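## Task

Shift the removable shelf up or down to the wall-rack tier that carries blue labels and slide it in as far as it goes. Every bottle must finish upright on that shelf, and the result must hold without the robot supporting anything. Then open the grippers and withdraw the arms.

## Robot and tools

ROBOT. There are two arms, left_arm and right_arm, each with a parallel gripper. The names are labels only and do not match the left or right of any picture. left_arm is mounted on the +y side.

FRAME. Every number lives in one scene frame. The origin sits on the table surface midway between the arms, +x points out across the table, and +z points up. Positions are in metres. Orientations are quaternions written w first (qw, qx, qy, qz). In a gripper's own axes, the fingers extend along +z and spread apart along y. The reported end_effector_position is the spot between the pads when they are shut, roughly 2 cm short of the fingertips. Closing pushes the tips about 10 mm further along +z. Reported hand positions get less accurate when an arm is far extended.

ROW FORMAT. Every motion command uses one row of 16 numbers covering both arms, even if only one arm should move. The first 8 are left_arm: x, y, z, qw, qx, qy, qz, opening. The last 8 are the same for right_arm. x, y, z and the quaternion are an absolute pose for that gripper in the scene frame, not an offset. opening runs from -1 (closed) to +1 (fully open, 0.084 m). To keep an arm still, resend the exact pose from the last result before it stopped, plus the opening it should keep. To hold an orientation steady, repeat your own target quaternion rather than copying the slightly drifted reported one.

execute_actions. Argument actions is a list with zero or one entry. An empty list does nothing and returns the current state. An entry with rows (1 to 15 rows of 16 numbers) and steps (1 to 15, default 15) plays one row per control step of 1/30 s; if there are fewer rows than steps, the final row repeats. An entry with only steps (up to 300) is a wait, measured from the previous result, so your reply time is included. Optional pictures (boolean) turns camera images on or off. A command is refused, sending nothing, if any target lies more than 0.6 m from that arm's last reported position along any of its gripper's axes. On every step the controller limits the commanded pose to within 70 mm and 16 degrees of the measured one, favouring position over orientation. After the rows run out, an arm only continues to its last limited pose, so far targets may take several calls; compare the result with your goal and send the remainder.

move. Argument target is one 16-number row of absolute poses, as above. Optional speed is the path's top speed in m/s, from 0.002 to 0.5 (default 0.25); turning is capped at twice that value in rad/s. Each gripper travels a straight line toward its pose, both arms finishing together, taking 0.5 to 10 s; longer paths are cut off at 10 s before arriving. Rotation takes the shorter direction. Openings are applied when the move begins. Paths ignore obstacles and the other arm. Grippers trail the path, may wander off it, and may exceed speed, mostly near full stretch. Faster contact and targets set deeper past a surface both press harder. The result adds a move: line stating the ending (done, off_target, moving, held, fault) and any limits: paced means the sent pose was clipped; held means a check blocked some steps, after which the arm may jump forward quickly. Each gripper's remaining distance to its pose is also given.

wait. Argument seconds, 0 to 10. Lets the simulation run with no new command.

zoom_image. Arguments camera (cam_high, cam_low, cam_left_wrist, cam_right_wrist) and region [x0, y0, x1, y1] in pixels of that camera's 896x504 image, origin top-left, at most 504 by 504. Returns a sharper crop of the latest image. Calibration data (intrinsics, distortion, world-to-camera transforms) is supplied; wrist camera poses follow the arm joints.

finished_scene. Argument scene, an integer 1 or 2, naming the current scene. It is final and reports whether the goal was met; call it only once the shelf and bottles are settled and the grippers are released and clear.

RESULT LINES. The state line gives each gripper's position, quaternion and velocities. grip_measured is the actual finger opening on the same -1 to 1 scale. A Hand target line shows where the controller is currently driving each gripper. A pose unreachable line names an arm whose command was changed or stopped by the clearance check, and HELD flags each step where that happened. Joint torques are listed in joint order without the gripper; they include offsets and noise and are nonzero even in free air. MOTOR HOT appears from 65 °C; at 80 °C an OVER-TEMPERATURE FAULT brakes that arm until it cools. A TORQUE FAULT occurs when contact load reaches a joint limit (waist and shoulder 47.5, elbow and forearm roll 28.5, wrist pitch and wrist roll 19 N m, held weight included): the arm halts, eases back, pauses 10 s and drops the rest of the call.

GRASPING. To grip, command an opening well under grip_measured; the bigger the gap, the firmer the squeeze (about 24 N per pad for items up to roughly 6 cm). Closing fast can overshoot the force. Echoing grip_measured still gives a light hold on narrow parts, but wide ones may slide.

CAUTIONS. Random brief pulls may act on held parts or nudge loose items, so keep a secure grip and check bottles often. Never let anything leave the table. Keep the arms from striking or pushing each other. Avoid dropping, tipping bottles, slamming the shelf, or forcing it hard into the rack; approach contacts slowly. Long holds under load heat the motors, so do not pause needlessly while carrying the shelf.

Each tool is called after "Request:" in YAML: its name, and indented under it one key for each argument.

## Session

I'll start by looking at the scene.

Request:
execute_actions:
  actions: []

Scene clock: 0.00 s of 6000.00 s.
left_arm: end_effector_position=(+0.3579, +0.3607, +0.2502) grip_measured=+1.00 end_effector_quat_wxyz=(-0.001, +0.998, -0.067, +0.000) end_effector_velocity=(-0.000, +0.000, -0.000) end_effector_angular_velocity=(+0.001, +0.000, -0.000) | right_arm: end_effector_position=(+0.4481, -0.2615, +0.2505) grip_measured=+1.00 end_effector_quat_wxyz=(+0.001, +0.998, +0.061, -0.000) end_effector_velocity=(-0.000, -0.000, -0.001) end_effector_angular_velocity=(-0.000, +0.002, -0.002)
Joint positions: left_arm=[-0.002 -0.267 -0.927  0.002  1.194  0.002  0.084] | right_arm=[-0.003 -0.266 -0.93  -0.001  1.196 -0.     0.084]
Joint velocities: left_arm=[-0.    -0.     0.001  0.001 -0.    -0.    -0.   ] | right_arm=[-0.001  0.002  0.     0.    -0.     0.001  0.   ]
Joint torques (N m, as the arm reports them, + toward a larger angle): no reading
Hand target (left_arm): +0.358, +0.361, +0.250; -0.001, +0.998, -0.067, +0.000
Hand target (right_arm): +0.448, -0.261, +0.251; +0.001, +0.998, +0.061, -0.000

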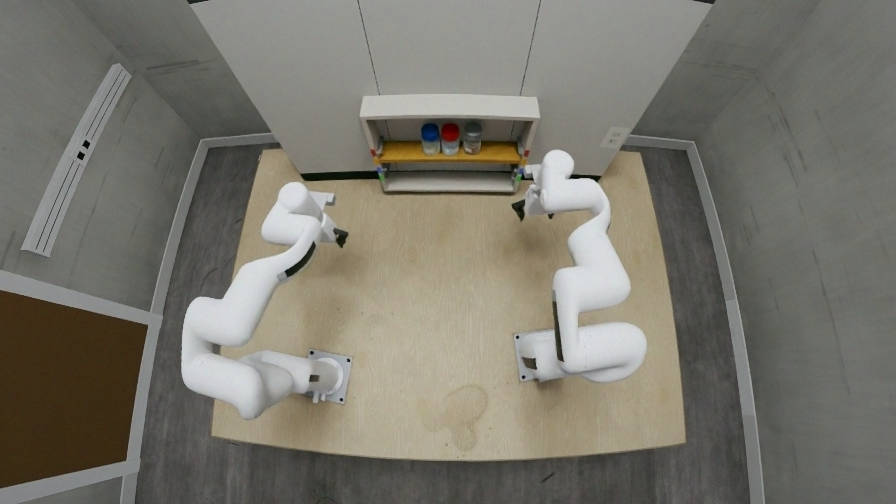

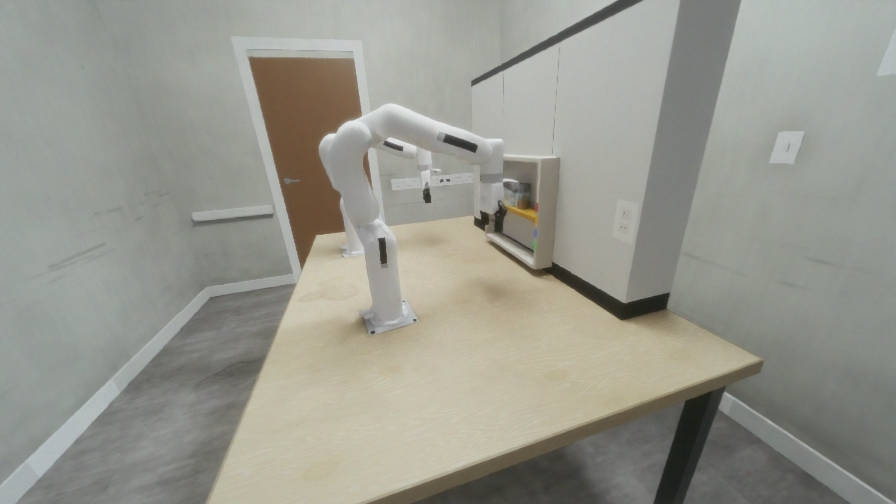

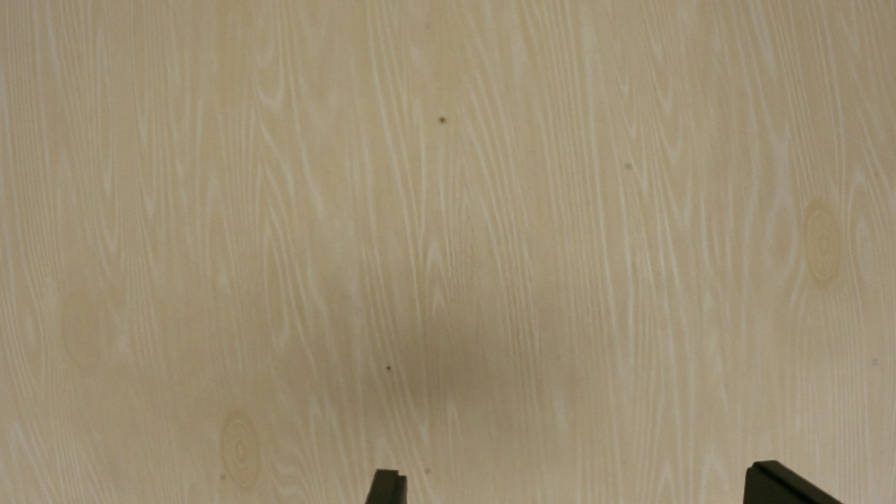

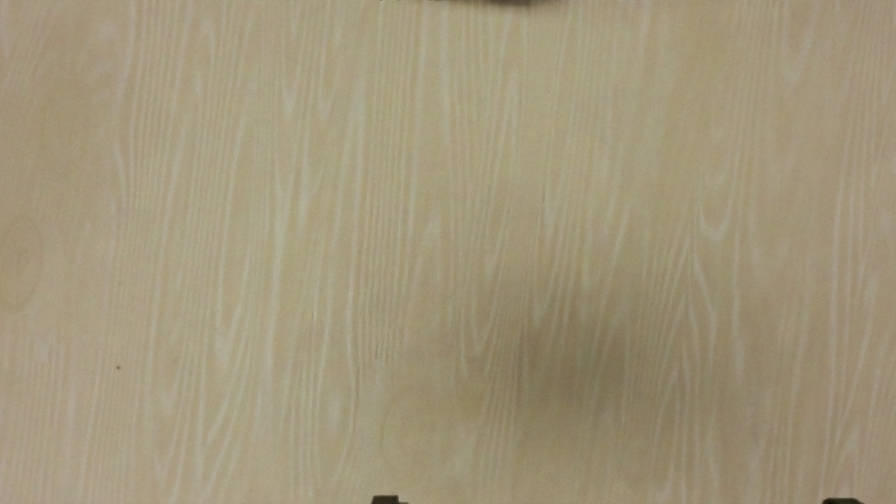

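Request:
zoom_image:
  camera: "cam_high"
  region: [340, 80, 560, 210]

Request:
zoom_image:
  camera: "cam_low"
  region: [450, 130, 600, 290]

Region (340, 80, 560, 210) of cam_high's 896x504 image, scaled by 2.291, with more detail than that image has; it fills the top 298 rows of this view, and the rest is white.

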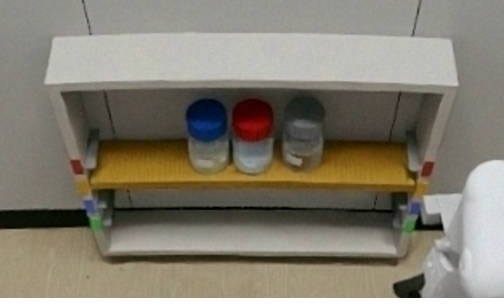

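Region (450, 130, 600, 290) of cam_low's 896x504 image, scaled by 3.150, with more detail than that image has; it fills the left 472 columns of this view, and the rest is white.

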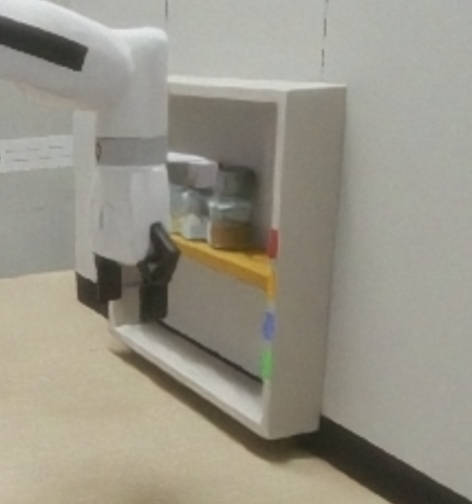

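Request:
move:
  target: [0.42, 0.22, 0.22, 0, 0.7071, 0, 0.7071, 1, 0.45, -0.2, 0.22, 0, 0.7071, 0, 0.7071, 1]
  speed: 0.3

Scene clock: 14.90 s of 6000.00 s.
left_arm: end_effector_position=(+0.4200, +0.2191, +0.2209) grip_measured=+1.00 end_effector_quat_wxyz=(-0.000, +0.707, +0.000, +0.708) end_effector_velocity=(+0.000, +0.001, -0.002) end_effector_angular_velocity=(+0.001, -0.008, +0.005) | right_arm: end_effector_position=(+0.4511, -0.1992, +0.2196) grip_measured=+1.00 end_effector_quat_wxyz=(+0.003, +0.718, -0.004, +0.696) end_effector_velocity=(-0.000, -0.000, -0.000) end_effector_angular_velocity=(-0.001, +0.001, -0.000)
Joint positions: left_arm=[-0.556 -0.071 -0.433  2.391  1.188 -2.805  0.084] | right_arm=[ 0.497  0.43  -0.242  0.635 -1.69   0.113  0.084]
Joint velocities: left_arm=[-0.003  0.013  0.001 -0.001  0.02  -0.007  0.   ] | right_arm=[-0.001  0.001  0.    -0.001 -0.    -0.001  0.   ]
Joint torques (N m, as the arm reports them, + toward a larger angle): left_arm=[ -1.31 -13.2  -14.05  -0.11   1.73  -0.28] | right_arm=[ -0.67 -15.8   -3.4    1.66  -1.97  -0.05]
Hand target (left_arm): +0.420, +0.219, +0.221; -0.001, +0.706, +0.000, +0.708
Hand target (right_arm): +0.451, -0.199, +0.220; +0.003, +0.718, -0.004, +0.696
Off the commanded pose (left_arm): 0.001 m, 0 deg.
Off the commanded pose (right_arm): 0.001 m, 2 deg.
joint sent to its limit (right arm) — the command would take joint 5 (wrist pitch) past its lower limit, so that joint was sent only as far as its limit.
After step 90, 6.87 s passed at rest.
move: done; limits=paced
camera_calibration (this result's frames):
cam_left_wrist: T_world_to_cam=[[0.00225778, -0.999956, 0.00914958, 0.241247], [0.00596268, -0.00913598, -0.99994, 0.289616], [0.99998, 0.00231221, 0.00594179, -0.289233], [0, 0, 0, 1]] pos_world=[0.286956, 0.244551, 0.28911]
cam_right_wrist: T_world_to_cam=[[0.00520023, -0.999939, 0.00974642, -0.171577], [-0.0482703, -0.0099862, -0.998784, 0.306672], [0.998821, 0.00472345, -0.0483192, -0.307494], [0, 0, 0, 1]] pos_world=[0.322827, -0.167051, 0.293114]

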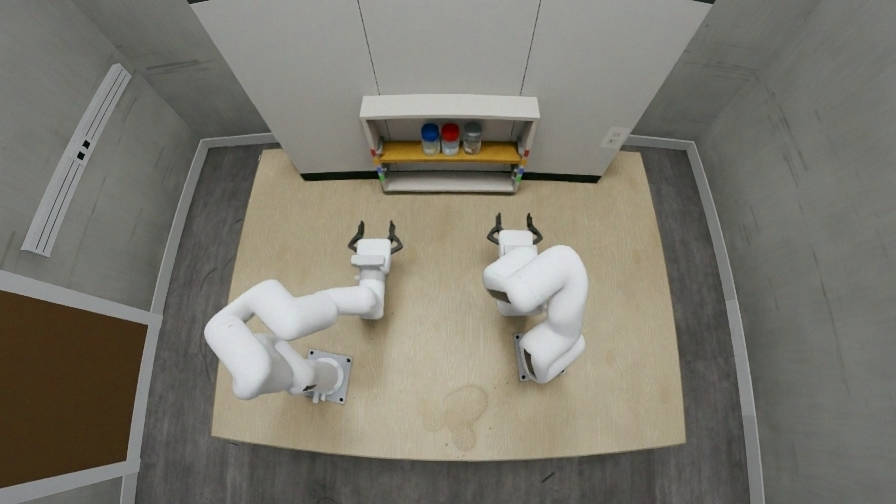

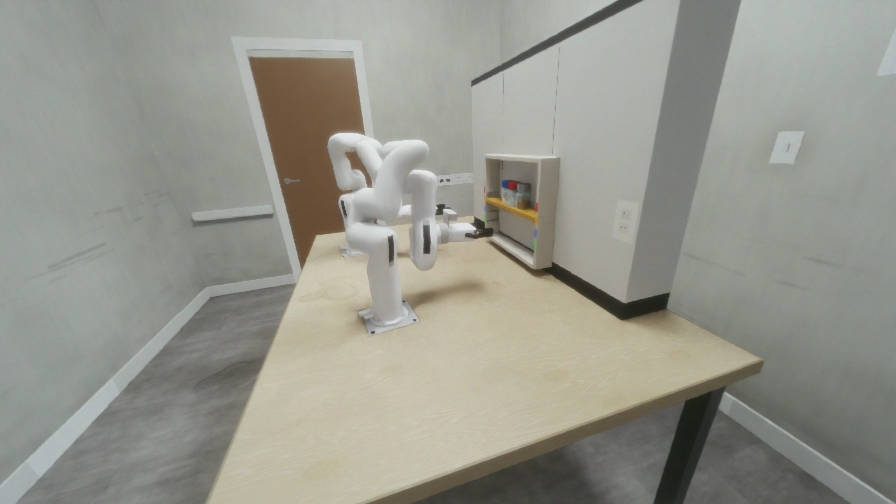

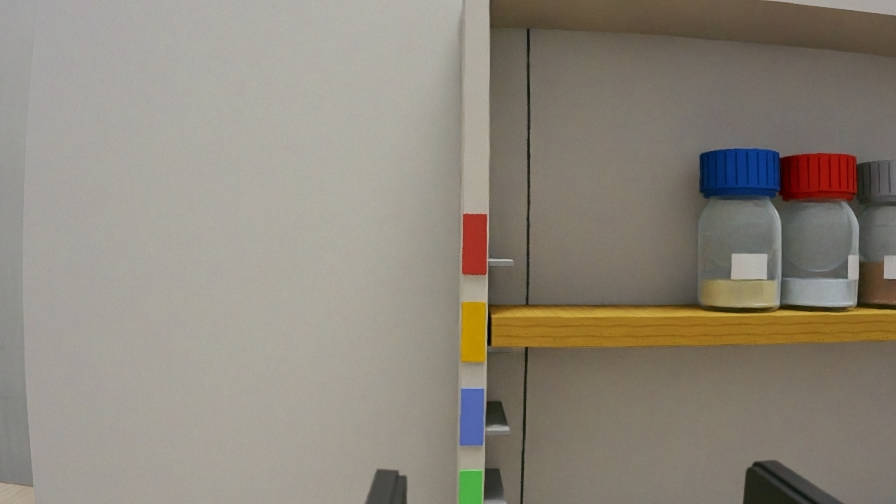

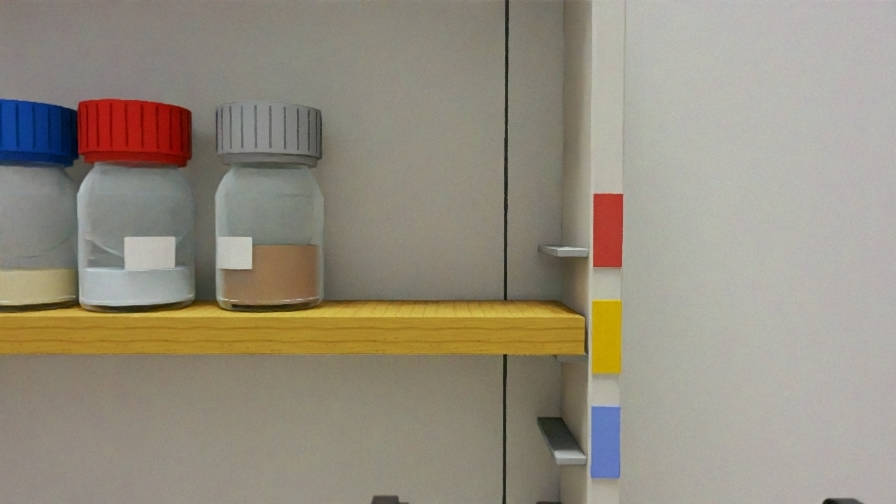

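Request:
zoom_image:
  camera: "cam_high"
  region: [330, 90, 570, 290]

Request:
zoom_image:
  camera: "cam_right_wrist"
  region: [480, 220, 680, 504]

Request:
zoom_image:
  camera: "cam_low"
  region: [430, 140, 580, 290]

Region (330, 90, 570, 290) of cam_high's 896x504 image, scaled by 2.100, with more detail than that image has.

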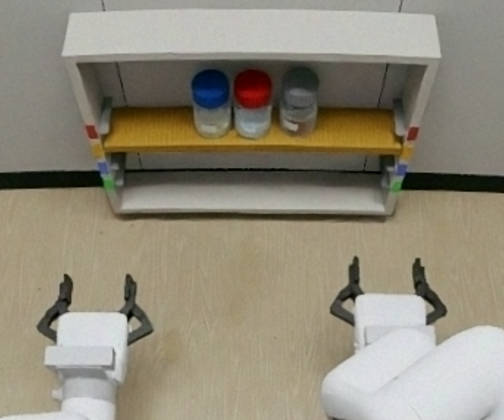

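Region (480, 220, 680, 504) of cam_right_wrist's 896x504 image, scaled by 1.775, with more detail than that image has; it fills the left 355 columns of this view, and the rest is white.

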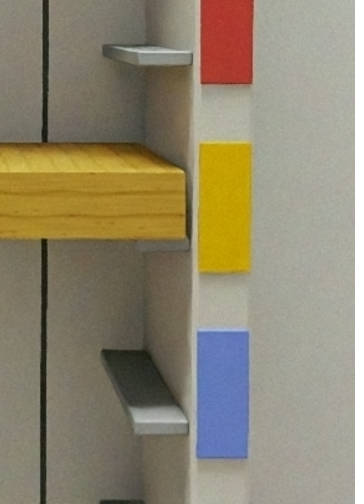

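Region (430, 140, 580, 290) of cam_low's 896x504 image, scaled by 3.360, with more detail than that image has.

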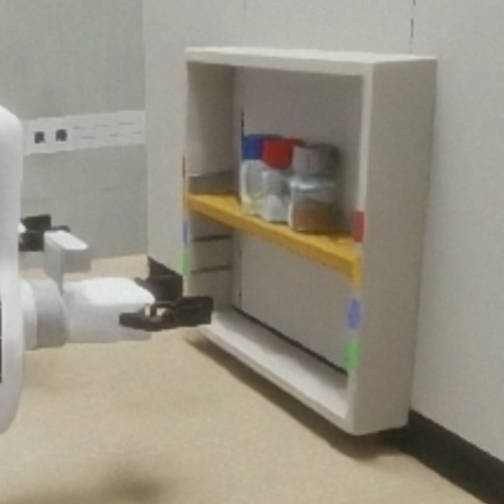

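Request:
move:
  target: [0.58, 0.145, 0.24, 0.5, 0.5, 0.5, 0.5, 0.2, 0.58, -0.16, 0.24, 0.5, -0.5, 0.5, -0.5, 0.2]
  speed: 0.35

Scene clock: 32.93 s of 6000.00 s.
left_arm: end_effector_position=(+0.5797, +0.1448, +0.2403) grip_measured=+0.19 end_effector_quat_wxyz=(+0.500, +0.500, +0.500, +0.500) end_effector_velocity=(+0.001, -0.001, -0.000) end_effector_angular_velocity=(-0.009, -0.001, -0.002) | right_arm: end_effector_position=(+0.5800, -0.1603, +0.2402) grip_measured=+0.19 end_effector_quat_wxyz=(+0.500, -0.500, +0.499, -0.500) end_effector_velocity=(+0.001, +0.000, +0.001) end_effector_angular_velocity=(+0.011, -0.003, -0.000)
Joint positions: left_arm=[-0.442  0.361 -1.084  2.434  0.98  -4.266  0.052] | right_arm=[ 0.387  0.508 -0.672  0.516 -1.427  1.488  0.052]
Joint velocities: left_arm=[ 0.     0.004 -0.004  0.003 -0.    -0.011  0.   ] | right_arm=[-0.001  0.001 -0.004 -0.    -0.001  0.01  -0.   ]
Joint torques (N m, as the arm reports them, + toward a larger angle): left_arm=[ -1.32 -23.41 -16.55  -0.08   1.73  -0.2 ] | right_arm=[ -0.76 -22.97  -6.82   1.01  -1.91  -0.32]
Hand target (left_arm): +0.580, +0.145, +0.240; +0.500, +0.500, +0.500, +0.500
Hand target (right_arm): +0.580, -0.160, +0.240; +0.500, -0.500, +0.500, -0.500
Off the commanded pose (left_arm): 0.000 m, 0 deg.
Off the commanded pose (right_arm): 0.000 m, 0 deg.
After step 90, 12.20 s passed at rest.
move: done
camera_calibration (this result's frames):
cam_left_wrist: T_world_to_cam=[[0.0013314, 0.00789199, 0.999968, -0.216995], [0.00507903, -0.999956, 0.00788514, 0.209192], [0.999986, 0.00506837, -0.00137142, -0.447498], [0, 0, 0, 1]] pos_world=[0.446718, 0.213164, 0.214725]
cam_right_wrist: T_world_to_cam=[[0.0147061, -0.0137082, -0.999798, 0.26155], [-0.0162383, 0.999771, -0.0139466, 0.240564], [0.99976, 0.0164401, 0.0144801, -0.449174], [0, 0, 0, 1]] pos_world=[0.449127, -0.229539, 0.271356]

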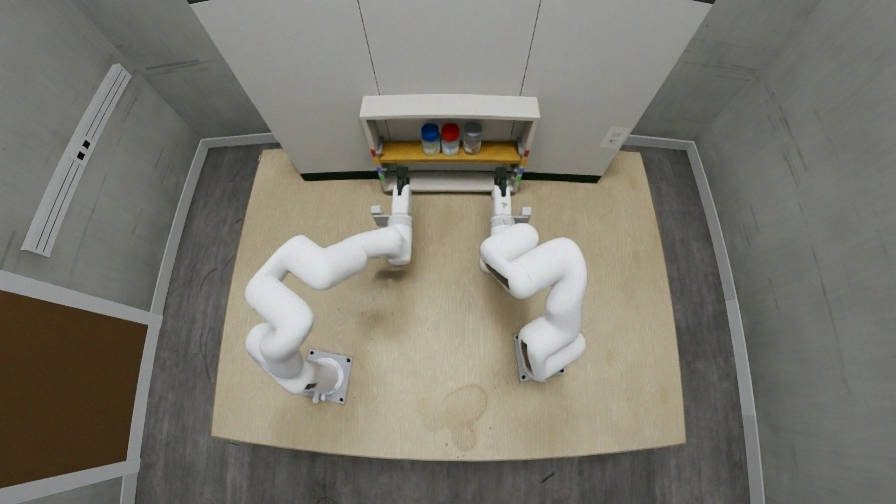

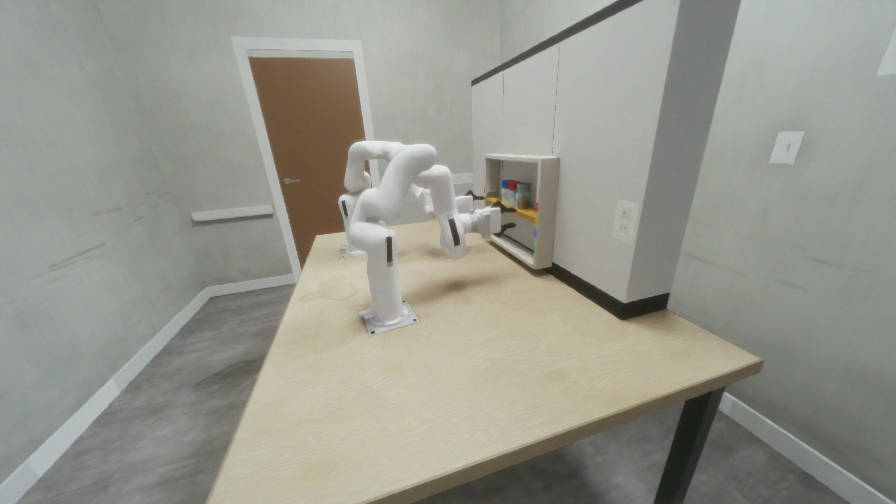

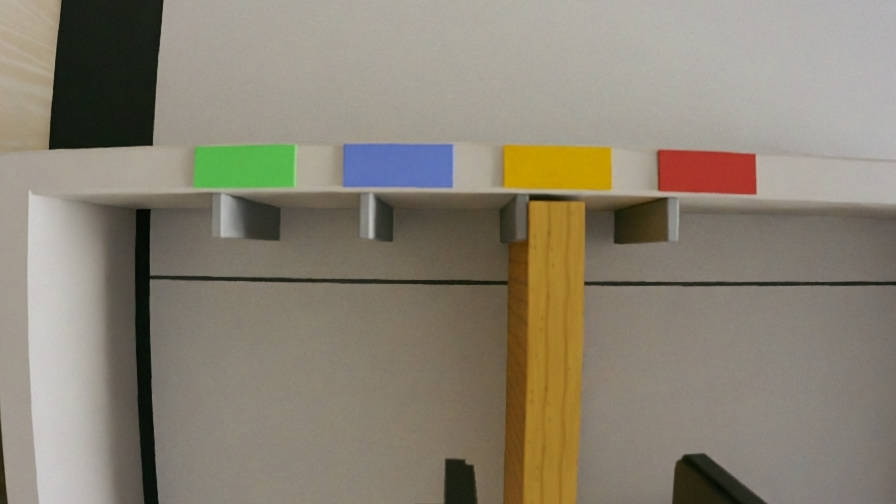

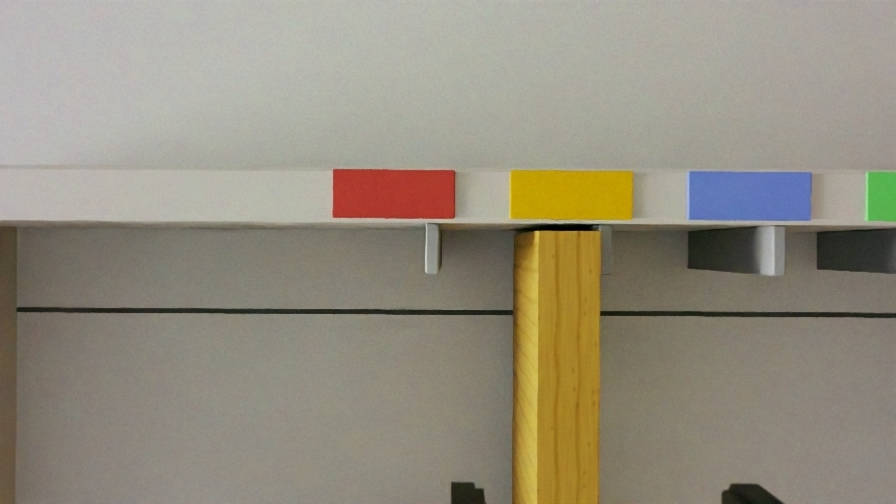

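Request:
move:
  target: [0.668, 0.145, 0.24, 0.5, 0.5, 0.5, 0.5, 0.2, 0.668, -0.16, 0.24, 0.5, -0.5, 0.5, -0.5, 0.2]
  speed: 0.12

Scene clock: 44.23 s of 6000.00 s.
left_arm: end_effector_position=(+0.6677, +0.1448, +0.2402) grip_measured=+0.19 end_effector_quat_wxyz=(+0.500, +0.500, +0.500, +0.500) end_effector_velocity=(+0.002, +0.000, -0.001) end_effector_angular_velocity=(+0.001, +0.002, +0.001) | right_arm: end_effector_position=(+0.6678, -0.1602, +0.2401) grip_measured=+0.19 end_effector_quat_wxyz=(+0.500, -0.500, +0.500, -0.500) end_effector_velocity=(+0.002, -0.000, +0.002) end_effector_angular_velocity=(+0.001, -0.003, -0.001)
Joint positions: left_arm=[-0.344  0.585 -1.437  2.481  0.836 -4.232  0.052] | right_arm=[ 0.289  0.641 -0.974  0.433 -1.266  1.432  0.052]
Joint velocities: left_arm=[ 0.003  0.008 -0.011 -0.001 -0.005  0.003 -0.   ] | right_arm=[-0.001  0.001 -0.007  0.     0.002 -0.001  0.   ]
Joint torques (N m, as the arm reports them, + toward a larger angle): left_arm=[ -1.29 -27.8  -17.56  -0.22   1.66  -0.27] | right_arm=[ -0.9  -27.73  -8.25   0.98  -2.01  -0.08]
Hand target (left_arm): +0.668, +0.145, +0.240; +0.500, +0.500, +0.500, +0.500
Hand target (right_arm): +0.668, -0.160, +0.240; +0.500, -0.500, +0.500, -0.500
Off the commanded pose (left_arm): 0.000 m, 0 deg.
Off the commanded pose (right_arm): 0.000 m, 0 deg.
After step 90, 7.00 s passed at rest.
move: done
camera_calibration (this result's frames):
cam_left_wrist: T_world_to_cam=[[0.00125038, 0.00903854, 0.999958, -0.217129], [0.00459263, -0.999949, 0.00903271, 0.208803], [0.999989, 0.00458114, -0.00129183, -0.535505], [0, 0, 0, 1]] pos_world=[0.534812, 0.213208, 0.214542]
cam_right_wrist: T_world_to_cam=[[0.0146798, -0.0126276, -0.999813, 0.260348], [-0.015975, 0.99979, -0.0128618, 0.24147], [0.999765, 0.0161609, 0.014475, -0.536964], [0, 0, 0, 1]] pos_world=[0.536874, -0.229454, 0.271178]

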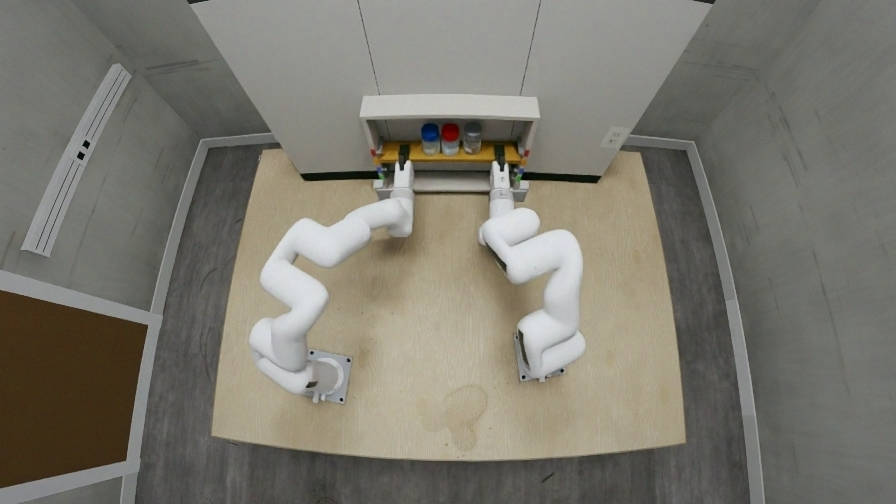

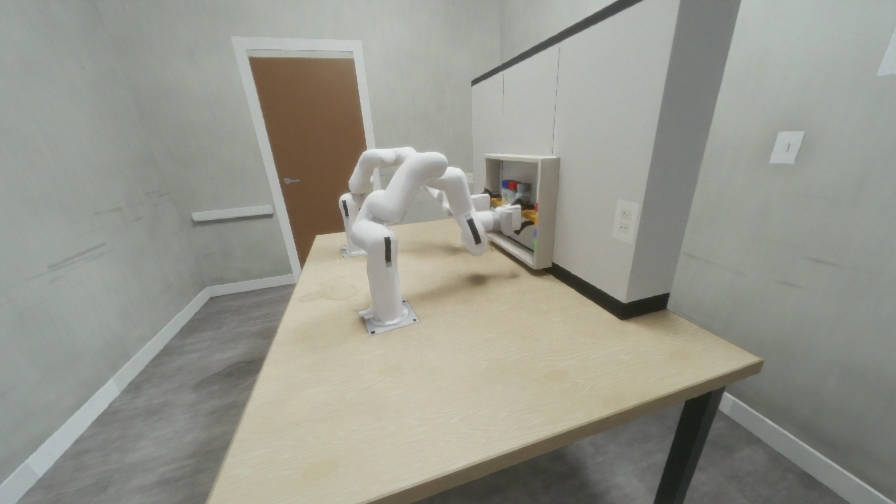

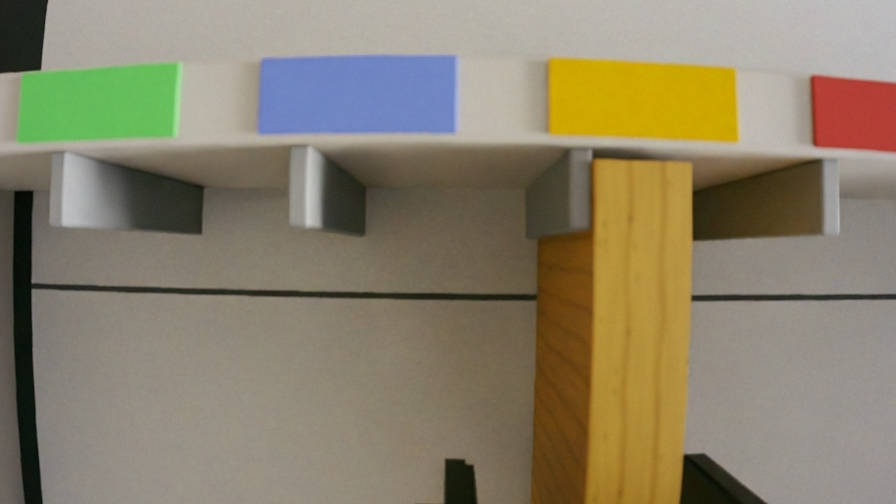

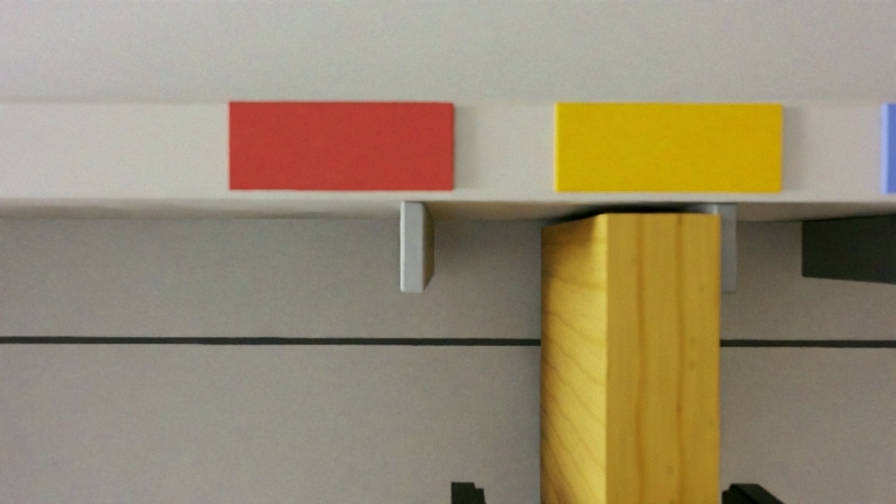

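Request:
move:
  target: [0.672, 0.145, 0.242, 0.5, 0.5, 0.5, 0.5, -0.42, 0.672, -0.16, 0.24, 0.5, -0.5, 0.5, -0.5, -0.42]
  speed: 0.03

Scene clock: 48.93 s of 6000.00 s.
left_arm: end_effector_position=(+0.6718, +0.1450, +0.2419) grip_measured=-0.44 end_effector_quat_wxyz=(+0.500, +0.500, +0.500, +0.500) end_effector_velocity=(+0.002, -0.000, +0.001) end_effector_angular_velocity=(-0.000, +0.000, -0.001) | right_arm: end_effector_position=(+0.6718, -0.1600, +0.2400) grip_measured=-0.44 end_effector_quat_wxyz=(+0.500, -0.500, +0.500, -0.500) end_effector_velocity=(+0.002, +0.001, +0.000) end_effector_angular_velocity=(+0.001, -0.001, +0.001)
Joint positions: left_arm=[-0.34   0.593 -1.455  2.481  0.826 -4.228  0.025] | right_arm=[ 0.286  0.648 -0.99   0.431 -1.258  1.43   0.025]
Joint velocities: left_arm=[ 0.002  0.003 -0.008  0.    -0.005  0.001 -0.   ] | right_arm=[-0.     0.002 -0.006 -0.001  0.003 -0.001 -0.   ]
Joint torques (N m, as the arm reports them, + toward a larger angle): left_arm=[ -1.42 -28.16 -17.71  -0.14   1.67  -0.16] | right_arm=[ -0.51 -27.93  -8.35   0.85  -1.96  -0.22]
Hand target (left_arm): +0.672, +0.145, +0.242; +0.500, +0.500, +0.500, +0.500
Hand target (right_arm): +0.672, -0.160, +0.240; +0.500, -0.500, +0.500, -0.500
Off the commanded pose (left_arm): 0.000 m, 0 deg.
Off the commanded pose (right_arm): 0.000 m, 0 deg.
After step 90, 1.00 s passed at rest.
move: done
camera_calibration (this result's frames):
cam_left_wrist: T_world_to_cam=[[0.00124999, 0.00931399, 0.999956, -0.218956], [0.00462441, -0.999946, 0.00930812, 0.208913], [0.999989, 0.00461257, -0.001293, -0.539611], [0, 0, 0, 1]] pos_world=[0.538912, 0.21343, 0.216304]
cam_right_wrist: T_world_to_cam=[[0.0146076, -0.0122851, -0.999818, 0.260268], [-0.0157334, 0.999798, -0.0125147, 0.241119], [0.99977, 0.0159133, 0.0144113, -0.541067], [0, 0, 0, 1]] pos_world=[0.540934, -0.229262, 0.271036]

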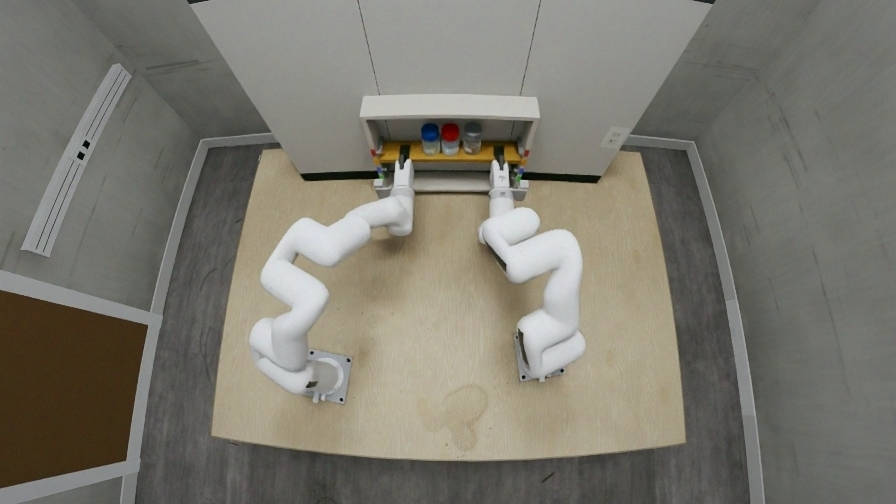

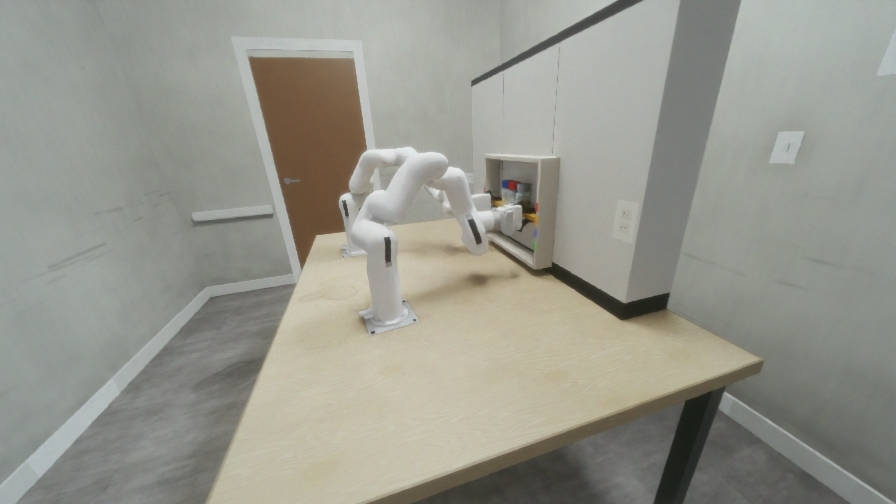

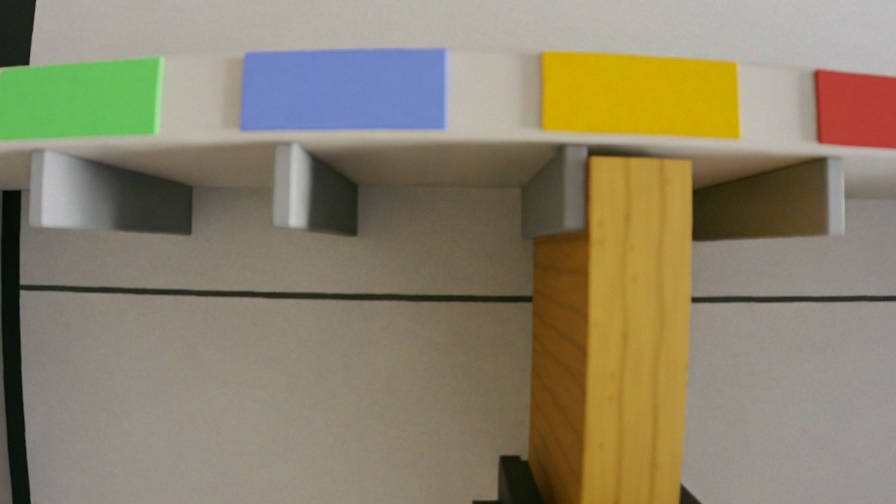

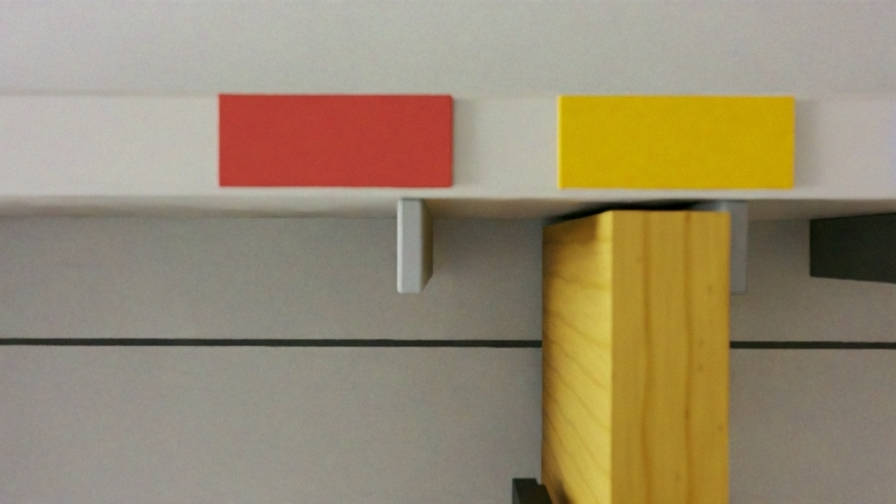

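No contact at 25 mm opening. Now close gradually.

Request:
execute_actions:
  actions:
    - {"rows": [[0.672,0.145,0.242,0.5,0.5,0.5,0.5,-0.47,0.672,-0.16,0.24,0.5,-0.5,0.5,-0.5,-0.47],[0.672,0.145,0.242,0.5,0.5,0.5,0.5,-0.50,0.672,-0.16,0.24,0.5,-0.5,0.5,-0.5,-0.50],[0.672,0.145,0.242,0.5,0.5,0.5,0.5,-0.53,0.672,-0.16,0.24,0.5,-0.5,0.5,-0.5,-0.53],[0.672,0.145,0.242,0.5,0.5,0.5,0.5,-0.56,0.672,-0.16,0.24,0.5,-0.5,0.5,-0.5,-0.56],[0.672,0.145,0.242,0.5,0.5,0.5,0.5,-0.59,0.672,-0.16,0.24,0.5,-0.5,0.5,-0.5,-0.59],[0.672,0.145,0.242,0.5,0.5,0.5,0.5,-0.62,0.672,-0.16,0.24,0.5,-0.5,0.5,-0.5,-0.62],[0.672,0.145,0.242,0.5,0.5,0.5,0.5,-0.65,0.672,-0.16,0.24,0.5,-0.5,0.5,-0.5,-0.65],[0.672,0.145,0.242,0.5,0.5,0.5,0.5,-0.68,0.672,-0.16,0.24,0.5,-0.5,0.5,-0.5,-0.68],[0.672,0.145,0.242,0.5,0.5,0.5,0.5,-0.72,0.672,-0.16,0.24,0.5,-0.5,0.5,-0.5,-0.72],[0.672,0.145,0.242,0.5,0.5,0.5,0.5,-0.76,0.672,-0.16,0.24,0.5,-0.5,0.5,-0.5,-0.76],[0.672,0.145,0.242,0.5,0.5,0.5,0.5,-0.8,0.672,-0.16,0.24,0.5,-0.5,0.5,-0.5,-0.8],[0.672,0.145,0.242,0.5,0.5,0.5,0.5,-0.85,0.672,-0.16,0.24,0.5,-0.5,0.5,-0.5,-0.85],[0.672,0.145,0.242,0.5,0.5,0.5,0.5,-0.9,0.672,-0.16,0.24,0.5,-0.5,0.5,-0.5,-0.9],[0.672,0.145,0.242,0.5,0.5,0.5,0.5,-0.95,0.672,-0.16,0.24,0.5,-0.5,0.5,-0.5,-0.95],[0.672,0.145,0.242,0.5,0.5,0.5,0.5,-1,0.672,-0.16,0.24,0.5,-0.5,0.5,-0.5,-1]], "steps": 15}
  pictures: false

Request:
move:
  target: [0.672, 0.145, 0.250, 0.5, 0.5, 0.5, 0.5, -1, 0.672, -0.16, 0.248, 0.5, -0.5, 0.5, -0.5, -1]
  speed: 0.015

Scene clock: 51.90 s of 6000.00 s.
left_arm: end_effector_position=(+0.6720, +0.1450, +0.2422) grip_measured=-0.60 end_effector_quat_wxyz=(+0.500, +0.500, +0.500, +0.500) end_effector_velocity=(-0.000, -0.001, -0.001) end_effector_angular_velocity=(-0.001, +0.001, -0.001) | right_arm: end_effector_position=(+0.6720, -0.1600, +0.2400) grip_measured=-0.60 end_effector_quat_wxyz=(+0.500, -0.500, +0.500, -0.500) end_effector_velocity=(-0.000, +0.000, +0.001) end_effector_angular_velocity=(-0.001, -0.002, +0.000)
Joint positions: left_arm=[-0.34   0.593 -1.456  2.481  0.826 -4.227  0.018] | right_arm=[ 0.286  0.649 -0.991  0.431 -1.258  1.43   0.018]
Joint velocities: left_arm=[-0.001 -0.     0.001 -0.    -0.    -0.001  0.   ] | right_arm=[ 0.    -0.    -0.001  0.    -0.002 -0.001  0.   ]
Joint torques (N m, as the arm reports them, + toward a larger angle): left_arm=[ -1.36 -27.65 -17.37  -0.31   1.43  -0.24] | right_arm=[ -0.65 -27.74  -8.46   0.78  -1.93  -0.23]
Hand target (left_arm): +0.672, +0.145, +0.242; +0.500, +0.500, +0.500, +0.500
Hand target (right_arm): +0.672, -0.160, +0.240; +0.500, -0.500, +0.500, -0.500
Off the commanded pose (left_arm): 0.000 m, 0 deg.
Off the commanded pose (right_arm): 0.000 m, 0 deg.
Steps of this call (steps 1 to 74: nothing new was sent; steps 75 to 89: all 15 steps of this action). Readings (end_effector_position):
75: left_arm (+0.6720, +0.1450, +0.2420) | right_arm (+0.6720, -0.1600, +0.2400)
76: left_arm (+0.6720, +0.1450, +0.2420) | right_arm (+0.6720, -0.1600, +0.2400)
78: left_arm (+0.6720, +0.1450, +0.2420) | right_arm (+0.6720, -0.1600, +0.2400)
82: left_arm (+0.6720, +0.1450, +0.2422) | right_arm (+0.6720, -0.1600, +0.2401)
89: the state above

Scene clock: 52.97 s of 6000.00 s.
left_arm: end_effector_position=(+0.6719, +0.1450, +0.2496) grip_measured=-0.60 end_effector_quat_wxyz=(+0.500, +0.500, +0.500, +0.500) end_effector_velocity=(+0.000, +0.001, +0.001) end_effector_angular_velocity=(+0.001, +0.000, +0.002) | right_arm: end_effector_position=(+0.6720, -0.1600, +0.2477) grip_measured=-0.60 end_effector_quat_wxyz=(+0.500, -0.500, +0.500, -0.500) end_effector_velocity=(-0.000, -0.000, +0.001) end_effector_angular_velocity=(+0.001, +0.002, -0.001)
Joint positions: left_arm=[-0.338  0.58  -1.457  2.474  0.813 -4.216  0.018] | right_arm=[ 0.287  0.626 -0.984  0.435 -1.243  1.422  0.018]
Joint velocities: left_arm=[ 0.001 -0.002 -0.001 -0.003 -0.003  0.004  0.   ] | right_arm=[-0.    -0.005  0.003  0.001  0.004 -0.    -0.   ]
Joint torques (N m, as the arm reports them, + toward a larger angle): left_arm=[ -1.11 -31.25 -20.47  -0.07   2.54  -0.14] | right_arm=[ -1.19 -31.52 -10.24   0.7   -3.51  -0.19]
Hand target (left_arm): +0.672, +0.145, +0.250; +0.500, +0.500, +0.500, +0.500
Hand target (right_arm): +0.672, -0.160, +0.248; +0.500, -0.500, +0.500, -0.500
Off the commanded pose (left_arm): 0.000 m, 0 deg.
Off the commanded pose (right_arm): 0.000 m, 0 deg.
move: done
camera_calibration (this result's frames):
cam_left_wrist: T_world_to_cam=[[0.00164781, 0.00912076, 0.999957, -0.226859], [0.00451831, -0.999948, 0.00911324, 0.208957], [0.999988, 0.0045031, -0.00168893, -0.539594], [0, 0, 0, 1]] pos_world=[0.539017, 0.213445, 0.224033]
cam_right_wrist: T_world_to_cam=[[0.0143378, -0.0123906, -0.99982, 0.268134], [-0.0157395, 0.999797, -0.012616, 0.241235], [0.999773, 0.0159176, 0.0141399, -0.541267], [0, 0, 0, 1]] pos_world=[0.541096, -0.229248, 0.278783]

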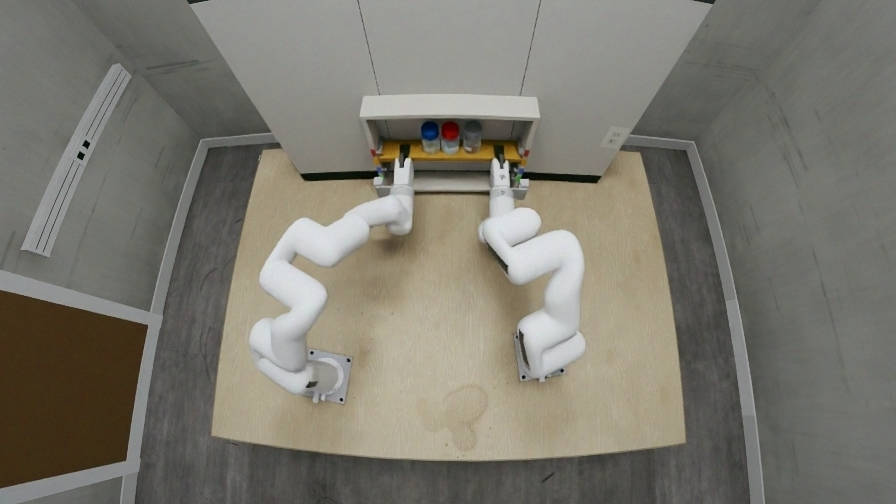

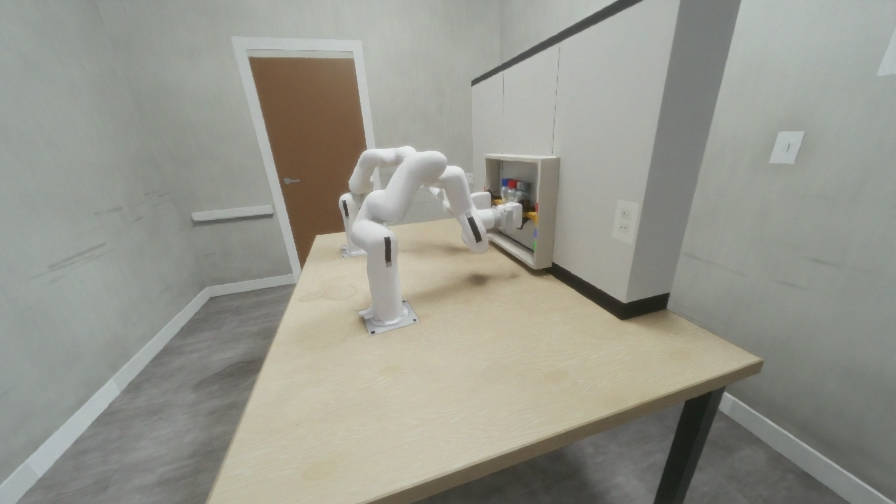

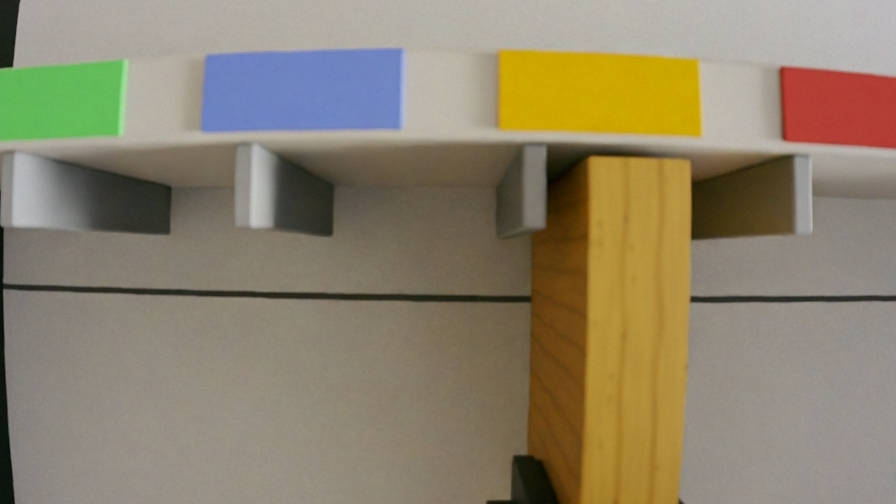

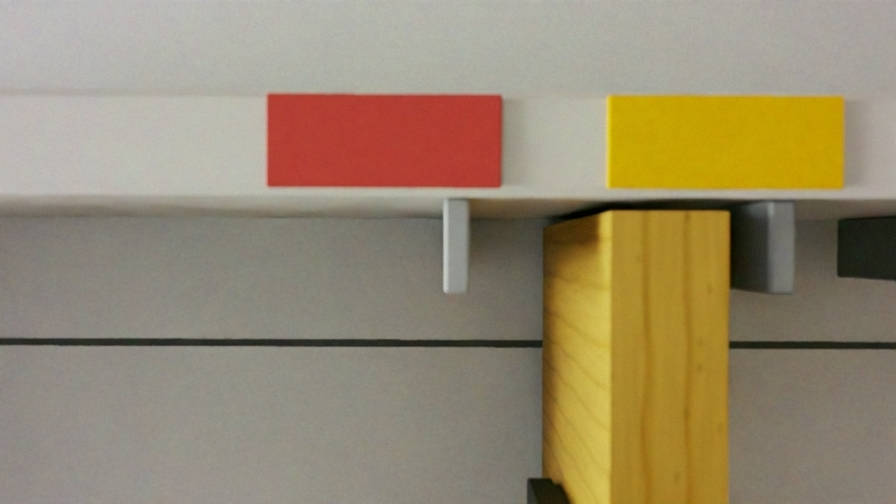

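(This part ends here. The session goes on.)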